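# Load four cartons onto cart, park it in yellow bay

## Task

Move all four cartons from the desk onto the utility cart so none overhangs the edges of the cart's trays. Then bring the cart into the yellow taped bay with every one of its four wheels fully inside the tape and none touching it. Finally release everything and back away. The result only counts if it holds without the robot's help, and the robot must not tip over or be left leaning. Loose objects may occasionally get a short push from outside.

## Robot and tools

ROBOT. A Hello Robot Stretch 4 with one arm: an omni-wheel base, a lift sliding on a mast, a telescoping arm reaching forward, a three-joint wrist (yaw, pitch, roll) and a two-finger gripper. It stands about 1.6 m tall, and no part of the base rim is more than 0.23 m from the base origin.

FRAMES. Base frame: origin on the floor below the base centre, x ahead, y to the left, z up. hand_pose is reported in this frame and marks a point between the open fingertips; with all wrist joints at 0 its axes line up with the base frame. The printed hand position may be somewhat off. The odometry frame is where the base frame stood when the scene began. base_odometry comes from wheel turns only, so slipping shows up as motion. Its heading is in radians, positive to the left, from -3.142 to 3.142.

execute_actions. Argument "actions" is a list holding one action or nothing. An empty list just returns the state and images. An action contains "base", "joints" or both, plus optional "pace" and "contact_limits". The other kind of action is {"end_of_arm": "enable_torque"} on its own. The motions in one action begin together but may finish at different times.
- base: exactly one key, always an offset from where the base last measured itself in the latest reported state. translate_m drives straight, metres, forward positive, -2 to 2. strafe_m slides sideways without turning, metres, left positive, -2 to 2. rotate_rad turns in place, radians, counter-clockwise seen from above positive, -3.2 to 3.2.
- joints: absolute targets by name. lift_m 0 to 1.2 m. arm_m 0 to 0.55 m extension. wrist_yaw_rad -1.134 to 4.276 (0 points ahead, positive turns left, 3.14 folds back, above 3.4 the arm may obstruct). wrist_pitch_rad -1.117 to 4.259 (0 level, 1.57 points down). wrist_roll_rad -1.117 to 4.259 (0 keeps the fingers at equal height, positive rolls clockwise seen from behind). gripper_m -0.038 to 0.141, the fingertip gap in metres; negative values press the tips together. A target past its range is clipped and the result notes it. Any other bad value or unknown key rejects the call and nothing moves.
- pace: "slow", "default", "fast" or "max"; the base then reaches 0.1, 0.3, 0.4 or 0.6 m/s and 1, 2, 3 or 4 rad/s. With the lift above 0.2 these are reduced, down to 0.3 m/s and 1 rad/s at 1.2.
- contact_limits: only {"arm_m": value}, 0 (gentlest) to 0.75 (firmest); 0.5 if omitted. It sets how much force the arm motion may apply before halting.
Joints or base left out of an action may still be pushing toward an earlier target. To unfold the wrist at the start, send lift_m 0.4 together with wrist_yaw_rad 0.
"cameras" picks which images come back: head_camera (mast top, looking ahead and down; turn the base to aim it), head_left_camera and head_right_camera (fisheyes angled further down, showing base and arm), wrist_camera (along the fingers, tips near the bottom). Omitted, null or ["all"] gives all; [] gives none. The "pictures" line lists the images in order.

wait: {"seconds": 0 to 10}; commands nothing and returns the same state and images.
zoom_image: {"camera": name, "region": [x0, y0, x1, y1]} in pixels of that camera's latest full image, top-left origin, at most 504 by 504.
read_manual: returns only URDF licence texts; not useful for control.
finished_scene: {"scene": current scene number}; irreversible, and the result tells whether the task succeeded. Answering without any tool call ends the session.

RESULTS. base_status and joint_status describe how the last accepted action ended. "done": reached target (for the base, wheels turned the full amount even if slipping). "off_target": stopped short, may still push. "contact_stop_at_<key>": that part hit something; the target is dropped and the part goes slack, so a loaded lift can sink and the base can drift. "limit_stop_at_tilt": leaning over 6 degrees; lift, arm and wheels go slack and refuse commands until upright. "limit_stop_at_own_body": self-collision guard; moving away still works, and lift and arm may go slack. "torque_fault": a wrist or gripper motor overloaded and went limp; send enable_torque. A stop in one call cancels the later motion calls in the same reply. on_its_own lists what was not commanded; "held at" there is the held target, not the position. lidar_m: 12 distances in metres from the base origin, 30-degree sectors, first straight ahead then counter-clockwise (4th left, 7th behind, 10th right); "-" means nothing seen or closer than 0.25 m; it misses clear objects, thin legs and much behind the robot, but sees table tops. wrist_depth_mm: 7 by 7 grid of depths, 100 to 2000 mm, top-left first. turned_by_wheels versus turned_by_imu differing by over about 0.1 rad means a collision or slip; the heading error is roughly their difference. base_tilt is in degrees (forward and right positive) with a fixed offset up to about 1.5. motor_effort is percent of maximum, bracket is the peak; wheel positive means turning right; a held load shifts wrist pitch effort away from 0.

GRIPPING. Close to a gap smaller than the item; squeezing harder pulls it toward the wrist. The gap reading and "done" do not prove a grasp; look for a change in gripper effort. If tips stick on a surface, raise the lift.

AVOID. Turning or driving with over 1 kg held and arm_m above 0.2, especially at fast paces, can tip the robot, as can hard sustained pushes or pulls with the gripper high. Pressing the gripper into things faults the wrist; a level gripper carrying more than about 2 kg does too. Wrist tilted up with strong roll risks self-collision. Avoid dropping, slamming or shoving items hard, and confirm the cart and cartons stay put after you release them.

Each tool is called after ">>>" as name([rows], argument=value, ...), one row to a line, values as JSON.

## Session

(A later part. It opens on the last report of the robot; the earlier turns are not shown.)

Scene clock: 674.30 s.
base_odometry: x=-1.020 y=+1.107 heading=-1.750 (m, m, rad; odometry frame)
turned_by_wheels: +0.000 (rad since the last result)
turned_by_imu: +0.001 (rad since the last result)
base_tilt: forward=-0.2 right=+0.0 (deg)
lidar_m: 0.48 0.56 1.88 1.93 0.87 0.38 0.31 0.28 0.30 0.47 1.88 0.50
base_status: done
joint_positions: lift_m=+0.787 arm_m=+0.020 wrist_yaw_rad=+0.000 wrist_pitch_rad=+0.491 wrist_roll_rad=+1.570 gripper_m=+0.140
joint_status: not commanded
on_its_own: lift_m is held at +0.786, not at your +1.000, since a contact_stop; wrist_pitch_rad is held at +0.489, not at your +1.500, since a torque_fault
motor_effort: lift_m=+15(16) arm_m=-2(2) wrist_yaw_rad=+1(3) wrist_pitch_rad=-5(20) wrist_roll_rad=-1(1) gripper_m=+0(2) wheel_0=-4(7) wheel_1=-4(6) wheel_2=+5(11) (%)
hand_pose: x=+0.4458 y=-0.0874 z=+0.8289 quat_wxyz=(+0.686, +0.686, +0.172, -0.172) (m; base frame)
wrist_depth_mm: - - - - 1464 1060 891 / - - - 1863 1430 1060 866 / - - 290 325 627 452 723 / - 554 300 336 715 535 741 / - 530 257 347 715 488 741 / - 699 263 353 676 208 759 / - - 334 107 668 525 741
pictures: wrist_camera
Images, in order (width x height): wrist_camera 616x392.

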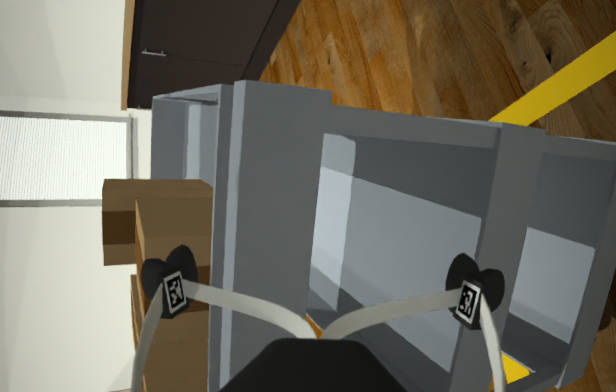

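Free now. Tuck wrist down and go around.

>>> execute_actions([
  {"joints":{"wrist_pitch_rad":1.5,"gripper_m":0.05}},
], cameras=[])

>>> execute_actions([
  {"base":{"strafe_m":0.6},"joints":{"lift_m":1.1}},
], cameras=[])

>>> execute_actions([
  {"base":{"translate_m":1.65}},
], cameras=[])

Scene clock: 682.33 s.
base_odometry: x=-1.020 y=+1.107 heading=-1.750 (m, m, rad; odometry frame)
turned_by_wheels: +0.000 (rad since the last result)
turned_by_imu: +0.002 (rad since the last result)
base_tilt: forward=-0.2 right=+0.0 (deg)
lidar_m: 0.48 0.56 1.88 1.94 0.85 0.39 0.30 0.28 0.30 0.46 1.86 0.49
base_status: not commanded
joint_positions: lift_m=+0.786 arm_m=+0.020 wrist_yaw_rad=+0.000 wrist_pitch_rad=+1.500 wrist_roll_rad=+1.570 gripper_m=+0.050
joint_status: all done
on_its_own: lift_m is held at +0.786, not at your +1.000, since a contact_stop
motor_effort: lift_m=+18(17) arm_m=-2(2) wrist_yaw_rad=+2(1) wrist_pitch_rad=+1(32) wrist_roll_rad=-2(1) gripper_m=-4(4) wheel_0=-4(4) wheel_1=-3(4) wheel_2=+4(5) (%)
hand_pose: x=+0.2118 y=-0.0874 z=+0.6769 quat_wxyz=(+0.518, +0.517, +0.482, -0.482) (m; base frame)
wrist_depth_mm: 946 960 931 917 891 809 609 / 976 946 931 891 891 891 676 / 439 798 917 904 904 891 759 / 455 798 946 931 676 668 732 / 473 809 960 917 683 668 668 / 488 820 198 931 202 683 866 / 778 741 960 107 715 676 866
pictures: none
No camera images: the call's "cameras" was empty. Leave "cameras" out to get every camera's image.

Scene clock: 685.67 s.
base_odometry: x=-0.429 y=+1.000 heading=-1.750 (m, m, rad; odometry frame)
turned_by_wheels: +0.000 (rad since the last result)
turned_by_imu: +0.001 (rad since the last result)
base_tilt: forward=+0.0 right=+0.0 (deg)
lidar_m: 2.93 2.55 1.26 1.52 1.62 0.70 0.56 0.53 0.57 0.87 0.73 0.65
base_status: done
joint_positions: lift_m=+1.100 arm_m=+0.020 wrist_yaw_rad=+0.000 wrist_pitch_rad=+1.500 wrist_roll_rad=+1.570 gripper_m=+0.050
joint_status: all done
motor_effort: lift_m=+21(23) arm_m=-2(2) wrist_yaw_rad=+2(2) wrist_pitch_rad=+1(1) wrist_roll_rad=-1(1) gripper_m=-5(4) wheel_0=-1(9) wheel_1=+2(13) wheel_2=+0(4) (%)
hand_pose: x=+0.2117 y=-0.0874 z=+0.9902 quat_wxyz=(+0.518, +0.517, +0.482, -0.482) (m; base frame)
wrist_depth_mm: 768 788 1255 1281 1182 1182 991 / 1308 1138 1281 1229 1205 1205 1060 / 1308 1308 1281 1229 1229 1205 1182 / 1308 1336 1255 1255 1008 991 1160 / 1366 1308 1281 1255 1008 976 1182 / 1336 1308 198 1281 200 1205 1205 / 1308 1336 1281 107 1205 1205 1160
pictures: none
No camera images: the call's "cameras" was empty. Leave "cameras" out to get every camera's image.

Scene clock: 692.63 s.
base_odometry: x=-0.723 y=-0.624 heading=-1.750 (m, m, rad; odometry frame)
turned_by_wheels: +0.000 (rad since the last result)
turned_by_imu: -0.001 (rad since the last result)
base_tilt: forward=-0.3 right=+0.1 (deg)
lidar_m: 1.70 1.36 1.46 1.61 1.57 2.51 2.09 0.67 0.65 1.77 1.76 1.88
base_status: done
joint_positions: lift_m=+1.100 arm_m=+0.020 wrist_yaw_rad=+0.000 wrist_pitch_rad=+1.500 wrist_roll_rad=+1.570 gripper_m=+0.050
joint_status: not commanded
motor_effort: lift_m=+21(21) arm_m=-2(2) wrist_yaw_rad=+2(2) wrist_pitch_rad=+1(0) wrist_roll_rad=-1(2) gripper_m=-5(3) wheel_0=+2(7) wheel_1=+1(6) wheel_2=-2(13) (%)
hand_pose: x=+0.2117 y=-0.0874 z=+0.9902 quat_wxyz=(+0.518, +0.517, +0.482, -0.482) (m; base frame)
wrist_depth_mm: 1308 1281 1255 1229 1182 1160 1160 / 1336 1255 1281 1229 1205 1160 1182 / 1336 1281 1255 1255 1229 1205 1160 / 1366 1336 1255 1205 1008 991 1160 / 1308 1281 1281 1255 1025 991 1182 / 1336 1336 198 1255 201 1229 1182 / 1366 1336 1308 107 1255 1205 1182
pictures: none
No camera images: the call's "cameras" was empty. Leave "cameras" out to get every camera's image.

>>> execute_actions([
  {"base":{"strafe_m":-0.79}},
], cameras=[])

>>> execute_actions([
  {"base":{"rotate_rad":3.05},"joints":{"wrist_pitch_rad":0,"wrist_roll_rad":0,"gripper_m":0.0,"lift_m":0.62}},
], cameras=["head_camera","head_left_camera"])

Scene clock: 702.17 s.
base_odometry: x=-1.501 y=-0.483 heading=-1.750 (m, m, rad; odometry frame)
turned_by_wheels: +0.000 (rad since the last result)
turned_by_imu: +0.003 (rad since the last result)
base_tilt: forward=-0.1 right=+0.0 (deg)
lidar_m: 2.04 2.00 1.87 2.34 2.30 0.50 0.49 1.71 1.84 1.04 1.01 1.11
base_status: done
joint_positions: lift_m=+1.100 arm_m=+0.020 wrist_yaw_rad=+0.000 wrist_pitch_rad=+1.500 wrist_roll_rad=+1.570 gripper_m=+0.050
joint_status: not commanded
motor_effort: lift_m=+21(21) arm_m=-2(2) wrist_yaw_rad=+1(2) wrist_pitch_rad=+1(0) wrist_roll_rad=-1(1) gripper_m=-5(3) wheel_0=+2(9) wheel_1=+0(10) wheel_2=+0(2) (%)
hand_pose: x=+0.2117 y=-0.0874 z=+0.9902 quat_wxyz=(+0.518, +0.517, +0.482, -0.482) (m; base frame)
wrist_depth_mm: 1336 1281 1255 1205 1205 1160 1160 / 1336 1308 1281 1182 1229 1205 1160 / 1308 1281 1255 1205 1205 1182 1160 / 1308 1281 1308 1229 991 991 1160 / 1336 1281 1255 1255 1008 976 1160 / 1366 1336 198 1255 200 1205 1182 / 1336 1308 1281 107 1255 1182 1205
pictures: none
No camera images: the call's "cameras" was empty. Leave "cameras" out to get every camera's image.

Scene clock: 705.80 s.
base_odometry: x=-1.501 y=-0.483 heading=+1.299 (m, m, rad; odometry frame)
turned_by_wheels: +3.049 (rad since the last result)
turned_by_imu: +3.137 (rad since the last result)
base_tilt: forward=+0.0 right=+0.0 (deg)
lidar_m: 0.48 0.53 1.81 1.07 1.04 1.11 1.62 2.00 1.85 2.33 2.27 0.49
base_status: done
joint_positions: lift_m=+0.620 arm_m=+0.020 wrist_yaw_rad=+0.000 wrist_pitch_rad=+0.002 wrist_roll_rad=+0.000 gripper_m=+0.000
joint_status: all done
motor_effort: lift_m=+14(20) arm_m=-2(2) wrist_yaw_rad=+1(3) wrist_pitch_rad=-6(9) wrist_roll_rad=-2(8) gripper_m=-5(7) wheel_0=-4(6) wheel_1=-3(14) wheel_2=-5(10) (%)
hand_pose: x=+0.4798 y=-0.0874 z=+0.7979 quat_wxyz=(+1.000, +0.000, +0.001, +0.000) (m; base frame)
wrist_depth_mm: 1308 1397 1537 1661 1863 - - / 1308 1397 1576 1661 1921 - - / 1308 1397 1499 455 591 364 - / 270 257 249 239 230 222 216 / 273 262 250 239 231 223 219 / 309 1430 251 197 190 228 220 / 307 1430 715 107 778 1756 1708
pictures: head_camera, head_left_camera
Images, in order (width x height): head_camera 420x560, head_left_camera 420x672.

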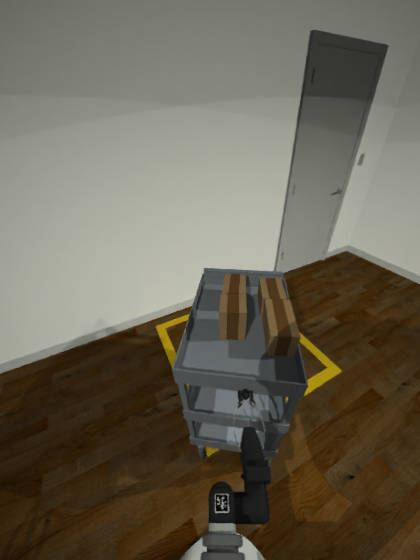

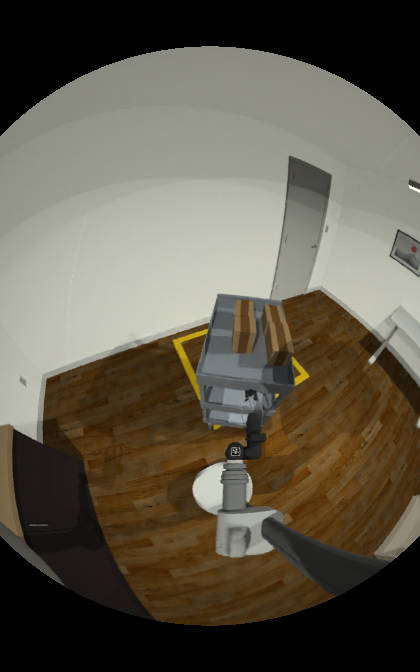

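>>> execute_actions([
  {"base":{"translate_m":0.42},"pace":"slow"},
], cameras=["head_camera","head_left_camera","head_right_camera"])

Scene clock: 716.53 s.
base_odometry: x=-1.388 y=-0.079 heading=+1.300 (m, m, rad; odometry frame)
turned_by_wheels: +0.000 (rad since the last result)
turned_by_imu: +0.003 (rad since the last result)
base_tilt: forward=+0.0 right=+0.1 (deg)
lidar_m: 0.48 0.52 1.41 1.94 1.23 1.31 1.94 2.14 2.19 2.13 2.09 0.48
base_status: done
joint_positions: lift_m=+0.620 arm_m=+0.020 wrist_yaw_rad=+0.002 wrist_pitch_rad=+0.002 wrist_roll_rad=+0.000 gripper_m=+0.000
joint_status: not commanded
motor_effort: lift_m=+14(14) arm_m=-2(2) wrist_yaw_rad=-4(8) wrist_pitch_rad=-5(6) wrist_roll_rad=-3(2) gripper_m=-6(5) wheel_0=+5(9) wheel_1=+4(7) wheel_2=-5(12) (%)
hand_pose: x=+0.4800 y=-0.0868 z=+0.7979 quat_wxyz=(+1.000, +0.000, +0.001, +0.001) (m; base frame)
wrist_depth_mm: 991 1060 1182 1255 1430 1618 1921 / 991 1060 1160 1255 1464 1661 1921 / 991 1060 466 459 377 370 1983 / 266 256 246 238 231 223 218 / 266 257 248 236 231 225 220 / 1008 1078 185 204 190 229 222 / 1025 1098 778 107 778 1708 229
pictures: head_camera, head_left_camera, head_right_camera
Images, in order (width x height): head_camera 420x560, head_left_camera 420x672, head_right_camera 420x672.

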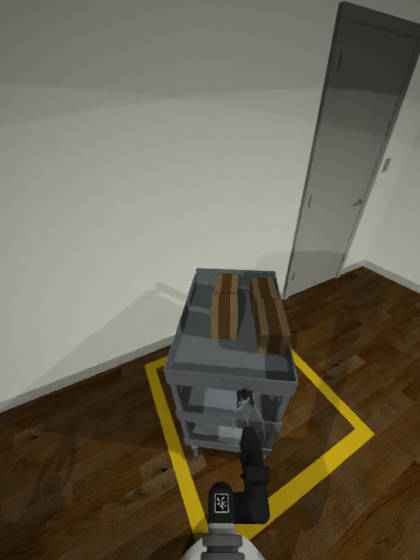

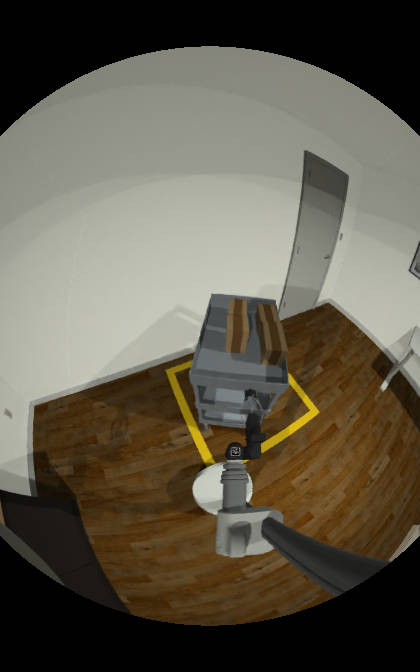

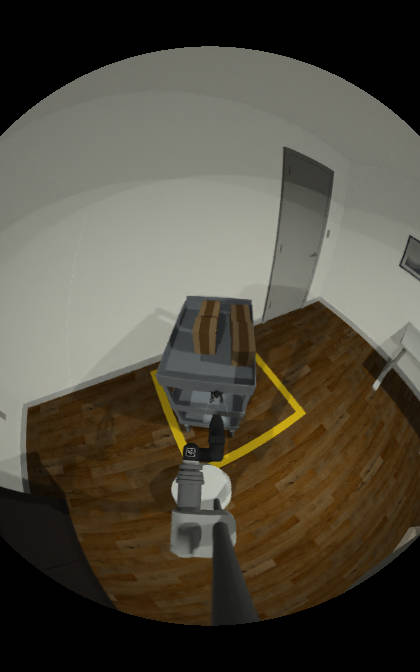

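>>> execute_actions([
  {"base":{"translate_m":-0.5}},
], cameras=["head_camera"])

Scene clock: 724.13 s.
base_odometry: x=-1.522 y=-0.560 heading=+1.299 (m, m, rad; odometry frame)
turned_by_wheels: +0.000 (rad since the last result)
turned_by_imu: +0.003 (rad since the last result)
base_tilt: forward=-0.3 right=+0.0 (deg)
lidar_m: 0.97 1.78 1.88 1.03 1.00 1.09 1.99 1.91 1.81 2.39 2.31 2.46
base_status: done
joint_positions: lift_m=+0.620 arm_m=+0.020 wrist_yaw_rad=+0.000 wrist_pitch_rad=+0.002 wrist_roll_rad=+0.000 gripper_m=+0.000
joint_status: not commanded
motor_effort: lift_m=+14(14) arm_m=-2(2) wrist_yaw_rad=+1(4) wrist_pitch_rad=-6(6) wrist_roll_rad=-2(2) gripper_m=-6(6) wheel_0=-3(7) wheel_1=-1(7) wheel_2=+1(12) (%)
hand_pose: x=+0.4798 y=-0.0874 z=+0.7979 quat_wxyz=(+1.000, +0.000, +0.001, +0.000) (m; base frame)
wrist_depth_mm: 1336 1464 1618 1808 - - - / 1336 1537 1708 1808 - - - / 1397 1499 1661 1808 - - - / 1397 1464 768 750 732 - - / 1430 1537 1661 1808 1983 - - / 1397 1537 788 196 190 - - / 1430 1499 778 107 750 1708 1808
pictures: head_camera
Images, in order (width x height): head_camera 420x560.

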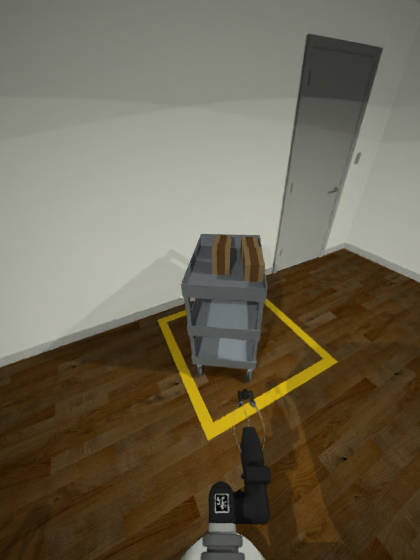

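>>> zoom_image(camera="head_camera", region=[130, 280, 350, 450])

Region (130, 280, 350, 450) of head_camera's 420x560 image, scaled by 2.291, with more detail than that image has; it fills the top 389 rows of this view, and the rest is white.

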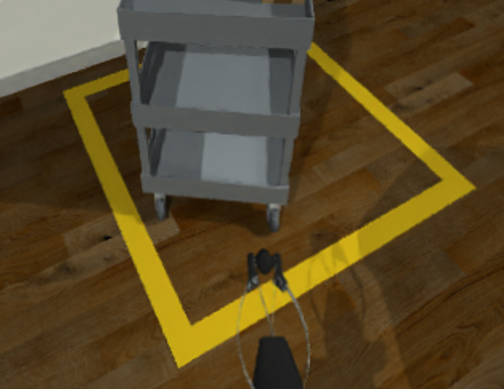

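>>> execute_actions([
  {"base":{"strafe_m":-0.9}},
], cameras=[])

>>> execute_actions([
  {"base":{"rotate_rad":0.7}},
], cameras=["head_camera"])

Scene clock: 743.73 s.
base_odometry: x=-0.655 y=-0.801 heading=+1.299 (m, m, rad; odometry frame)
turned_by_wheels: +0.000 (rad since the last result)
turned_by_imu: +0.001 (rad since the last result)
base_tilt: forward=-0.1 right=+0.0 (deg)
lidar_m: 2.27 1.15 1.41 1.88 1.83 1.96 1.57 1.20 1.25 1.54 1.48 1.59
base_status: done
joint_positions: lift_m=+0.620 arm_m=+0.020 wrist_yaw_rad=+0.000 wrist_pitch_rad=+0.002 wrist_roll_rad=+0.000 gripper_m=+0.000
joint_status: not commanded
motor_effort: lift_m=+15(15) arm_m=-2(2) wrist_yaw_rad=+2(2) wrist_pitch_rad=-6(5) wrist_roll_rad=-2(3) gripper_m=-5(5) wheel_0=+1(11) wheel_1=-1(12) wheel_2=+0(0) (%)
hand_pose: x=+0.4798 y=-0.0874 z=+0.7979 quat_wxyz=(+1.000, +0.000, +0.001, +0.000) (m; base frame)
wrist_depth_mm: 1708 1863 1983 - - - - / 1708 1863 - - - - - / 1661 1921 - - - - - / 1118 1921 - - - - - / 1499 1921 - - - - - / 1060 1983 1983 197 190 - - / 1499 1366 1661 107 1756 1708 1756
pictures: none
No camera images: the call's "cameras" was empty. Leave "cameras" out to get every camera's image.

Scene clock: 745.20 s.
base_odometry: x=-0.655 y=-0.802 heading=+1.999 (m, m, rad; odometry frame)
turned_by_wheels: +0.699 (rad since the last result)
turned_by_imu: +0.719 (rad since the last result)
base_tilt: forward=-0.1 right=+0.0 (deg)
lidar_m: 1.17 2.53 1.82 1.82 1.82 1.52 1.21 1.37 1.50 1.50 2.58 1.41
base_status: done
joint_positions: lift_m=+0.620 arm_m=+0.020 wrist_yaw_rad=+0.000 wrist_pitch_rad=+0.002 wrist_roll_rad=+0.000 gripper_m=+0.000
joint_status: not commanded
motor_effort: lift_m=+15(14) arm_m=-2(2) wrist_yaw_rad=+2(2) wrist_pitch_rad=-5(6) wrist_roll_rad=-3(2) gripper_m=-7(8) wheel_0=-3(8) wheel_1=-2(8) wheel_2=-4(11) (%)
hand_pose: x=+0.4798 y=-0.0874 z=+0.7979 quat_wxyz=(+1.000, +0.000, +0.001, +0.000) (m; base frame)
wrist_depth_mm: - - - - 1921 1863 1808 / - - - - 1921 1808 1708 / - - - - 1863 1808 1808 / - - - 1042 1160 1808 1808 / - - - 1499 1921 1921 1756 / - - 1281 196 190 1921 1756 / 1708 1708 1661 107 1464 1708 1756
pictures: head_camera
Images, in order (width x height): head_camera 420x560.

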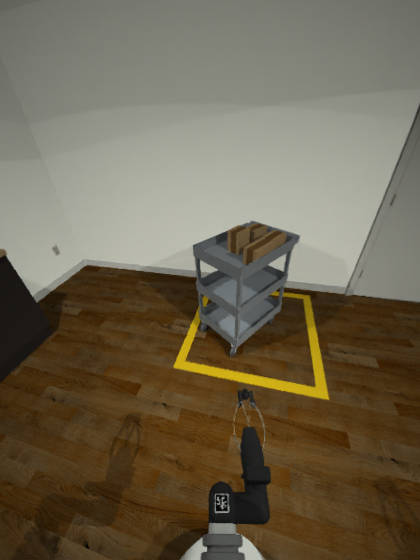

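>>> zoom_image(camera="head_camera", region=[150, 270, 350, 410])

Region (150, 270, 350, 410) of head_camera's 420x560 image, scaled by 2.520, with more detail than that image has; it fills the top 353 rows of this view, and the rest is white.

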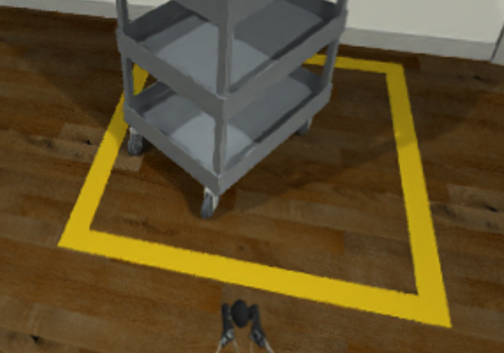

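>>> execute_actions([
  {"base":{"rotate_rad":-0.7}},
], cameras=[])

>>> execute_actions([
  {"base":{"strafe_m":1.53}},
], cameras=[])

>>> execute_actions([
  {"base":{"translate_m":1.2}},
], cameras=[])

>>> execute_actions([
  {"base":{"rotate_rad":-1.527}},
], cameras=["head_camera","head_left_camera"])

Scene clock: 765.27 s.
base_odometry: x=-0.655 y=-0.802 heading=+1.299 (m, m, rad; odometry frame)
turned_by_wheels: -0.699 (rad since the last result)
turned_by_imu: -0.718 (rad since the last result)
base_tilt: forward=+0.0 right=+0.0 (deg)
lidar_m: 2.26 1.15 1.43 1.88 1.81 1.96 1.56 1.18 1.26 1.55 1.50 1.60
base_status: done
joint_positions: lift_m=+0.620 arm_m=+0.020 wrist_yaw_rad=+0.000 wrist_pitch_rad=+0.002 wrist_roll_rad=+0.000 gripper_m=+0.000
joint_status: not commanded
motor_effort: lift_m=+14(14) arm_m=-2(2) wrist_yaw_rad=+2(1) wrist_pitch_rad=-6(6) wrist_roll_rad=-3(2) gripper_m=-5(6) wheel_0=+3(8) wheel_1=+3(10) wheel_2=+2(10) (%)
hand_pose: x=+0.4798 y=-0.0874 z=+0.7979 quat_wxyz=(+1.000, +0.000, +0.001, +0.000) (m; base frame)
wrist_depth_mm: 1661 1863 - - - - - / 1708 1863 - - - - - / 1708 1921 - - - - - / 1118 1921 - - - - - / 1430 1808 - - - - - / 1098 1863 - 196 190 - - / 1430 1366 1661 107 1708 1661 1756
pictures: none
No camera images: the call's "cameras" was empty. Leave "cameras" out to get every camera's image.

Scene clock: 771.70 s.
base_odometry: x=-2.129 y=-0.391 heading=+1.299 (m, m, rad; odometry frame)
turned_by_wheels: +0.000 (rad since the last result)
turned_by_imu: +0.003 (rad since the last result)
base_tilt: forward=-0.1 right=+0.0 (deg)
lidar_m: 1.53 1.49 1.47 0.43 0.40 0.46 0.66 2.21 2.34 2.85 2.88 1.10
base_status: done
joint_positions: lift_m=+0.620 arm_m=+0.020 wrist_yaw_rad=+0.000 wrist_pitch_rad=+0.002 wrist_roll_rad=+0.000 gripper_m=+0.000
joint_status: not commanded
motor_effort: lift_m=+15(15) arm_m=-2(2) wrist_yaw_rad=+1(1) wrist_pitch_rad=-6(5) wrist_roll_rad=-2(2) gripper_m=-5(4) wheel_0=-2(11) wheel_1=+2(9) wheel_2=+0(2) (%)
hand_pose: x=+0.4798 y=-0.0874 z=+0.7978 quat_wxyz=(+1.000, +0.000, +0.001, +0.000) (m; base frame)
wrist_depth_mm: 1098 1229 1308 1499 1661 1921 - / 1118 1205 1308 1464 1756 1921 - / 1118 1229 1308 1499 1756 1863 - / 1118 1255 1366 1464 1708 917 759 / 1138 1229 1336 1464 1661 1983 - / 1138 1281 1308 196 190 991 1078 / 1160 1205 1336 107 1661 788 768
pictures: none
No camera images: the call's "cameras" was empty. Leave "cameras" out to get every camera's image.

Scene clock: 777.20 s.
base_odometry: x=-1.807 y=+0.765 heading=+1.299 (m, m, rad; odometry frame)
turned_by_wheels: +0.000 (rad since the last result)
turned_by_imu: +0.000 (rad since the last result)
base_tilt: forward=-0.2 right=-0.1 (deg)
lidar_m: 0.43 0.41 0.44 0.66 1.64 1.24 1.51 3.09 0.44 0.43 0.49 0.59
base_status: done
joint_positions: lift_m=+0.620 arm_m=+0.020 wrist_yaw_rad=+0.000 wrist_pitch_rad=+0.002 wrist_roll_rad=+0.000 gripper_m=+0.000
joint_status: not commanded
motor_effort: lift_m=+15(15) arm_m=-2(2) wrist_yaw_rad=+2(1) wrist_pitch_rad=-6(5) wrist_roll_rad=-2(3) gripper_m=-5(7) wheel_0=+2(6) wheel_1=+3(6) wheel_2=-3(12) (%)
hand_pose: x=+0.4798 y=-0.0874 z=+0.7978 quat_wxyz=(+1.000, +0.000, +0.001, +0.000) (m; base frame)
wrist_depth_mm: 215 234 258 286 320 368 418 / 217 235 259 287 322 370 427 / 218 237 263 291 325 375 430 / 220 239 264 294 330 382 433 / 222 241 266 291 332 387 439 / 222 244 257 195 190 392 449 / 224 239 270 107 342 392 459
pictures: none
No camera images: the call's "cameras" was empty. Leave "cameras" out to get every camera's image.

Scene clock: 779.23 s.
base_odometry: x=-1.807 y=+0.765 heading=-0.227 (m, m, rad; odometry frame)
turned_by_wheels: -1.526 (rad since the last result)
turned_by_imu: -1.567 (rad since the last result)
base_tilt: forward=-0.2 right=+0.1 (deg)
lidar_m: 0.53 0.54 0.59 0.44 0.42 0.46 0.67 1.61 1.22 1.52 3.10 0.59
base_status: done
joint_positions: lift_m=+0.620 arm_m=+0.020 wrist_yaw_rad=+0.000 wrist_pitch_rad=+0.002 wrist_roll_rad=+0.000 gripper_m=+0.000
joint_status: not commanded
motor_effort: lift_m=+15(15) arm_m=+1(2) wrist_yaw_rad=+1(62) wrist_pitch_rad=-6(7) wrist_roll_rad=-3(2) gripper_m=-6(7) wheel_0=+5(19) wheel_1=+2(9) wheel_2=+5(11) (%)
hand_pose: x=+0.4792 y=-0.0874 z=+0.7978 quat_wxyz=(+1.000, +0.000, +0.001, +0.000) (m; base frame)
wrist_depth_mm: - - - - - - - / - - - - - - - / 421 433 449 668 - - - / 298 306 314 324 329 342 - / 301 310 317 322 338 343 - / - - 788 197 190 - - / 1160 723 768 107 723 359 1863
pictures: head_camera, head_left_camera
Images, in order (width x height): head_camera 420x560, head_left_camera 420x672.

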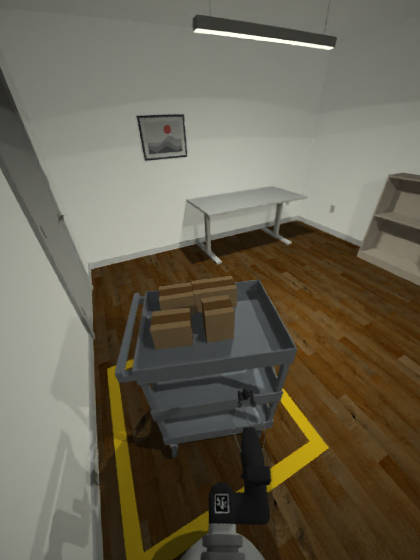

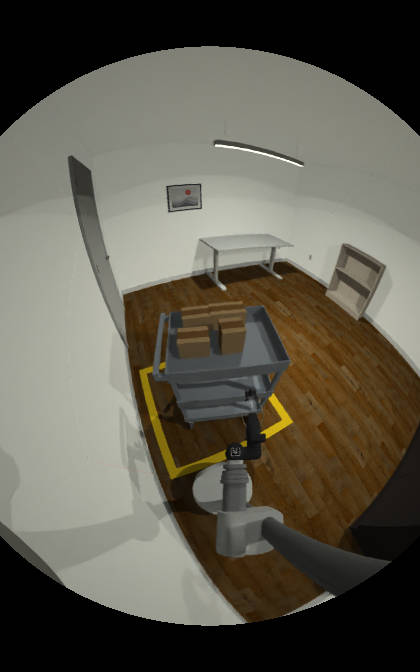

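>>> execute_actions([
  {"base":{"strafe_m":0.1},"pace":"slow"},
], cameras=[])

>>> execute_actions([
  {"base":{"translate_m":0.12},"pace":"slow"},
], cameras=["head_camera","head_left_camera"])

Scene clock: 786.13 s.
base_odometry: x=-1.785 y=+0.862 heading=-0.227 (m, m, rad; odometry frame)
turned_by_wheels: +0.000 (rad since the last result)
turned_by_imu: +0.002 (rad since the last result)
base_tilt: forward=-0.2 right=+0.0 (deg)
lidar_m: 0.52 0.50 0.46 0.34 0.33 0.35 0.53 1.66 1.32 1.61 3.18 0.57
base_status: done
joint_positions: lift_m=+0.620 arm_m=+0.020 wrist_yaw_rad=+0.000 wrist_pitch_rad=+0.002 wrist_roll_rad=+0.000 gripper_m=+0.000
joint_status: not commanded
motor_effort: lift_m=+15(15) arm_m=+1(2) wrist_yaw_rad=+1(1) wrist_pitch_rad=-6(6) wrist_roll_rad=-2(3) gripper_m=-5(5) wheel_0=-4(9) wheel_1=+4(9) wheel_2=+0(4) (%)
hand_pose: x=+0.4792 y=-0.0874 z=+0.7978 quat_wxyz=(+1.000, +0.000, +0.001, +0.000) (m; base frame)
wrist_depth_mm: - - - - - - - / - - - - - - - / - 418 433 455 - - - / 285 291 300 309 319 325 334 / 287 296 303 309 319 332 338 / - - 768 196 190 - - / 1708 715 768 107 778 1661 1808
pictures: none
No camera images: the call's "cameras" was empty. Leave "cameras" out to get every camera's image.

Scene clock: 788.60 s.
base_odometry: x=-1.668 y=+0.835 heading=-0.227 (m, m, rad; odometry frame)
turned_by_wheels: +0.000 (rad since the last result)
turned_by_imu: +0.000 (rad since the last result)
base_tilt: forward=-0.2 right=+0.1 (deg)
lidar_m: 0.42 0.43 0.54 0.39 0.38 0.41 0.61 1.76 1.38 1.78 3.11 0.51
base_status: done
joint_positions: lift_m=+0.620 arm_m=+0.020 wrist_yaw_rad=-0.007 wrist_pitch_rad=+0.002 wrist_roll_rad=+0.000 gripper_m=+0.000
joint_status: not commanded
on_its_own: wrist_yaw_rad is at rest, and its effort (+20) is outside its rest range (-13 to +13)
motor_effort: lift_m=+15(15) arm_m=+2(2) wrist_yaw_rad=+20(21) wrist_pitch_rad=-5(6) wrist_roll_rad=-2(2) gripper_m=-5(7) wheel_0=+3(6) wheel_1=+3(9) wheel_2=-7(15) (%)
hand_pose: x=+0.4785 y=-0.0893 z=+0.7979 quat_wxyz=(+1.000, +0.000, +0.001, -0.003) (m; base frame)
wrist_depth_mm: - - - - - - - / - - - 379 - - - / 325 336 353 377 - - - / 204 212 224 234 247 263 274 / 206 213 226 234 250 265 278 / 210 219 221 205 187 - - / 1661 647 683 107 759 1618 1808
pictures: head_camera, head_left_camera
Images, in order (width x height): head_camera 420x560, head_left_camera 420x672.

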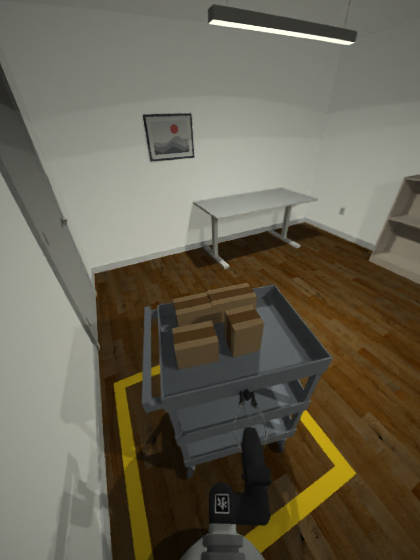

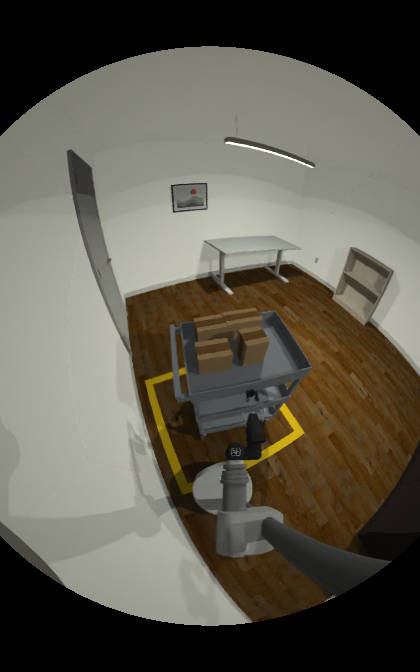

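>>> execute_actions([
  {"base":{"translate_m":-0.15}},
], cameras=[])

>>> execute_actions([
  {"base":{"strafe_m":-0.75}},
], cameras=["head_left_camera","head_camera"])

Scene clock: 797.43 s.
base_odometry: x=-1.814 y=+0.869 heading=-0.227 (m, m, rad; odometry frame)
turned_by_wheels: +0.000 (rad since the last result)
turned_by_imu: +0.002 (rad since the last result)
base_tilt: forward=-0.1 right=+0.1 (deg)
lidar_m: 0.57 0.59 0.44 0.33 0.32 0.34 0.50 1.63 1.30 1.55 3.20 0.66
base_status: done
joint_positions: lift_m=+0.620 arm_m=+0.020 wrist_yaw_rad=+0.000 wrist_pitch_rad=+0.002 wrist_roll_rad=+0.000 gripper_m=+0.000
joint_status: not commanded
motor_effort: lift_m=+15(15) arm_m=+2(2) wrist_yaw_rad=+2(20) wrist_pitch_rad=-5(5) wrist_roll_rad=-2(3) gripper_m=-5(6) wheel_0=-2(4) wheel_1=-2(9) wheel_2=+2(12) (%)
hand_pose: x=+0.4791 y=-0.0874 z=+0.7979 quat_wxyz=(+1.000, +0.000, +0.001, +0.000) (m; base frame)
wrist_depth_mm: - - - - - - - / - - - - - - - / - - 504 535 - - - / 336 349 366 387 402 427 452 / 342 357 375 382 415 - 469 / 366 - 854 196 190 - 488 / 357 759 768 107 778 1661 1661
pictures: none
No camera images: the call's "cameras" was empty. Leave "cameras" out to get every camera's image.

Scene clock: 801.27 s.
base_odometry: x=-1.983 y=+0.138 heading=-0.227 (m, m, rad; odometry frame)
turned_by_wheels: +0.000 (rad since the last result)
turned_by_imu: +0.002 (rad since the last result)
base_tilt: forward=-0.1 right=+0.0 (deg)
lidar_m: 2.70 0.76 0.90 1.03 0.99 1.06 1.34 0.66 0.71 1.03 2.72 2.67
base_status: done
joint_positions: lift_m=+0.620 arm_m=+0.020 wrist_yaw_rad=+0.000 wrist_pitch_rad=+0.002 wrist_roll_rad=+0.000 gripper_m=+0.000
joint_status: not commanded
motor_effort: lift_m=+15(15) arm_m=+2(2) wrist_yaw_rad=+1(2) wrist_pitch_rad=-5(5) wrist_roll_rad=-2(3) gripper_m=-7(5) wheel_0=+2(11) wheel_1=+0(9) wheel_2=+0(3) (%)
hand_pose: x=+0.4791 y=-0.0874 z=+0.7979 quat_wxyz=(+1.000, +0.000, +0.001, +0.000) (m; base frame)
wrist_depth_mm: - - - - - - - / - - - - - - - / - - - - - - - / 676 - - - - - - / - - - - - - - / 917 - - 196 190 - - / 750 1618 1756 107 1756 1661 1808
pictures: head_camera, head_left_camera
Images, in order (width x height): head_camera 420x560, head_left_camera 420x672.

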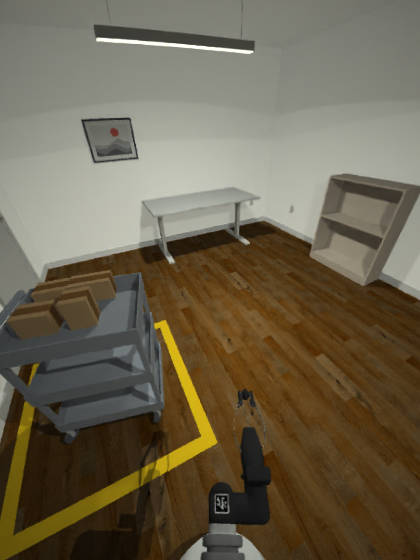

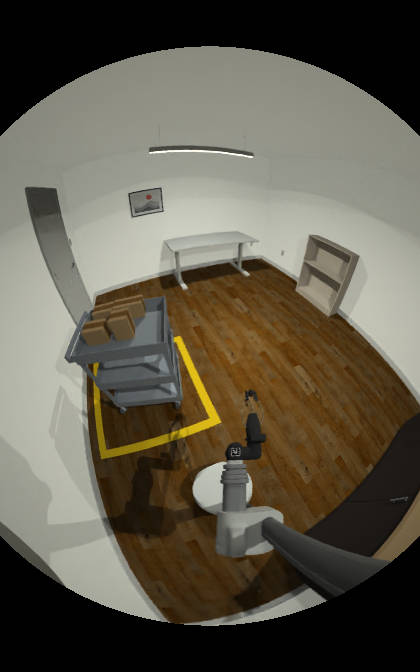

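>>> execute_actions([
  {"base":{"rotate_rad":0.7}},
], cameras=["head_camera"])

Scene clock: 805.23 s.
base_odometry: x=-1.983 y=+0.138 heading=+0.472 (m, m, rad; odometry frame)
turned_by_wheels: +0.699 (rad since the last result)
turned_by_imu: +0.720 (rad since the last result)
base_tilt: forward=-0.1 right=+0.1 (deg)
lidar_m: 0.78 1.03 0.99 1.00 1.18 1.32 0.71 0.78 1.39 2.66 2.83 0.79
base_status: done
joint_positions: lift_m=+0.620 arm_m=+0.020 wrist_yaw_rad=+0.000 wrist_pitch_rad=+0.002 wrist_roll_rad=+0.000 gripper_m=+0.000
joint_status: not commanded
motor_effort: lift_m=+15(15) arm_m=+2(2) wrist_yaw_rad=+1(1) wrist_pitch_rad=-5(5) wrist_roll_rad=-2(2) gripper_m=-6(5) wheel_0=-3(6) wheel_1=-4(7) wheel_2=-3(11) (%)
hand_pose: x=+0.4791 y=-0.0874 z=+0.7979 quat_wxyz=(+1.000, +0.000, +0.001, +0.000) (m; base frame)
wrist_depth_mm: 1078 1430 - - - - - / 1118 1397 - - - - - / 1098 1430 1863 788 - - - / 1138 820 676 591 539 - - / 1160 1366 1983 - - - - / 1138 1255 960 196 190 - - / 1138 842 699 107 549 1708 1756
pictures: head_camera
Images, in order (width x height): head_camera 420x560.

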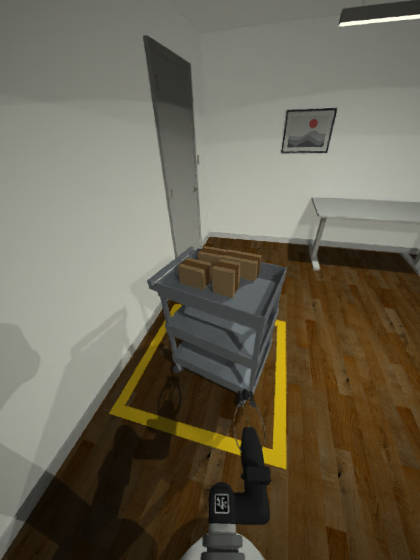

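>>> finished_scene(scene=1)

The scene is finished: the task was done.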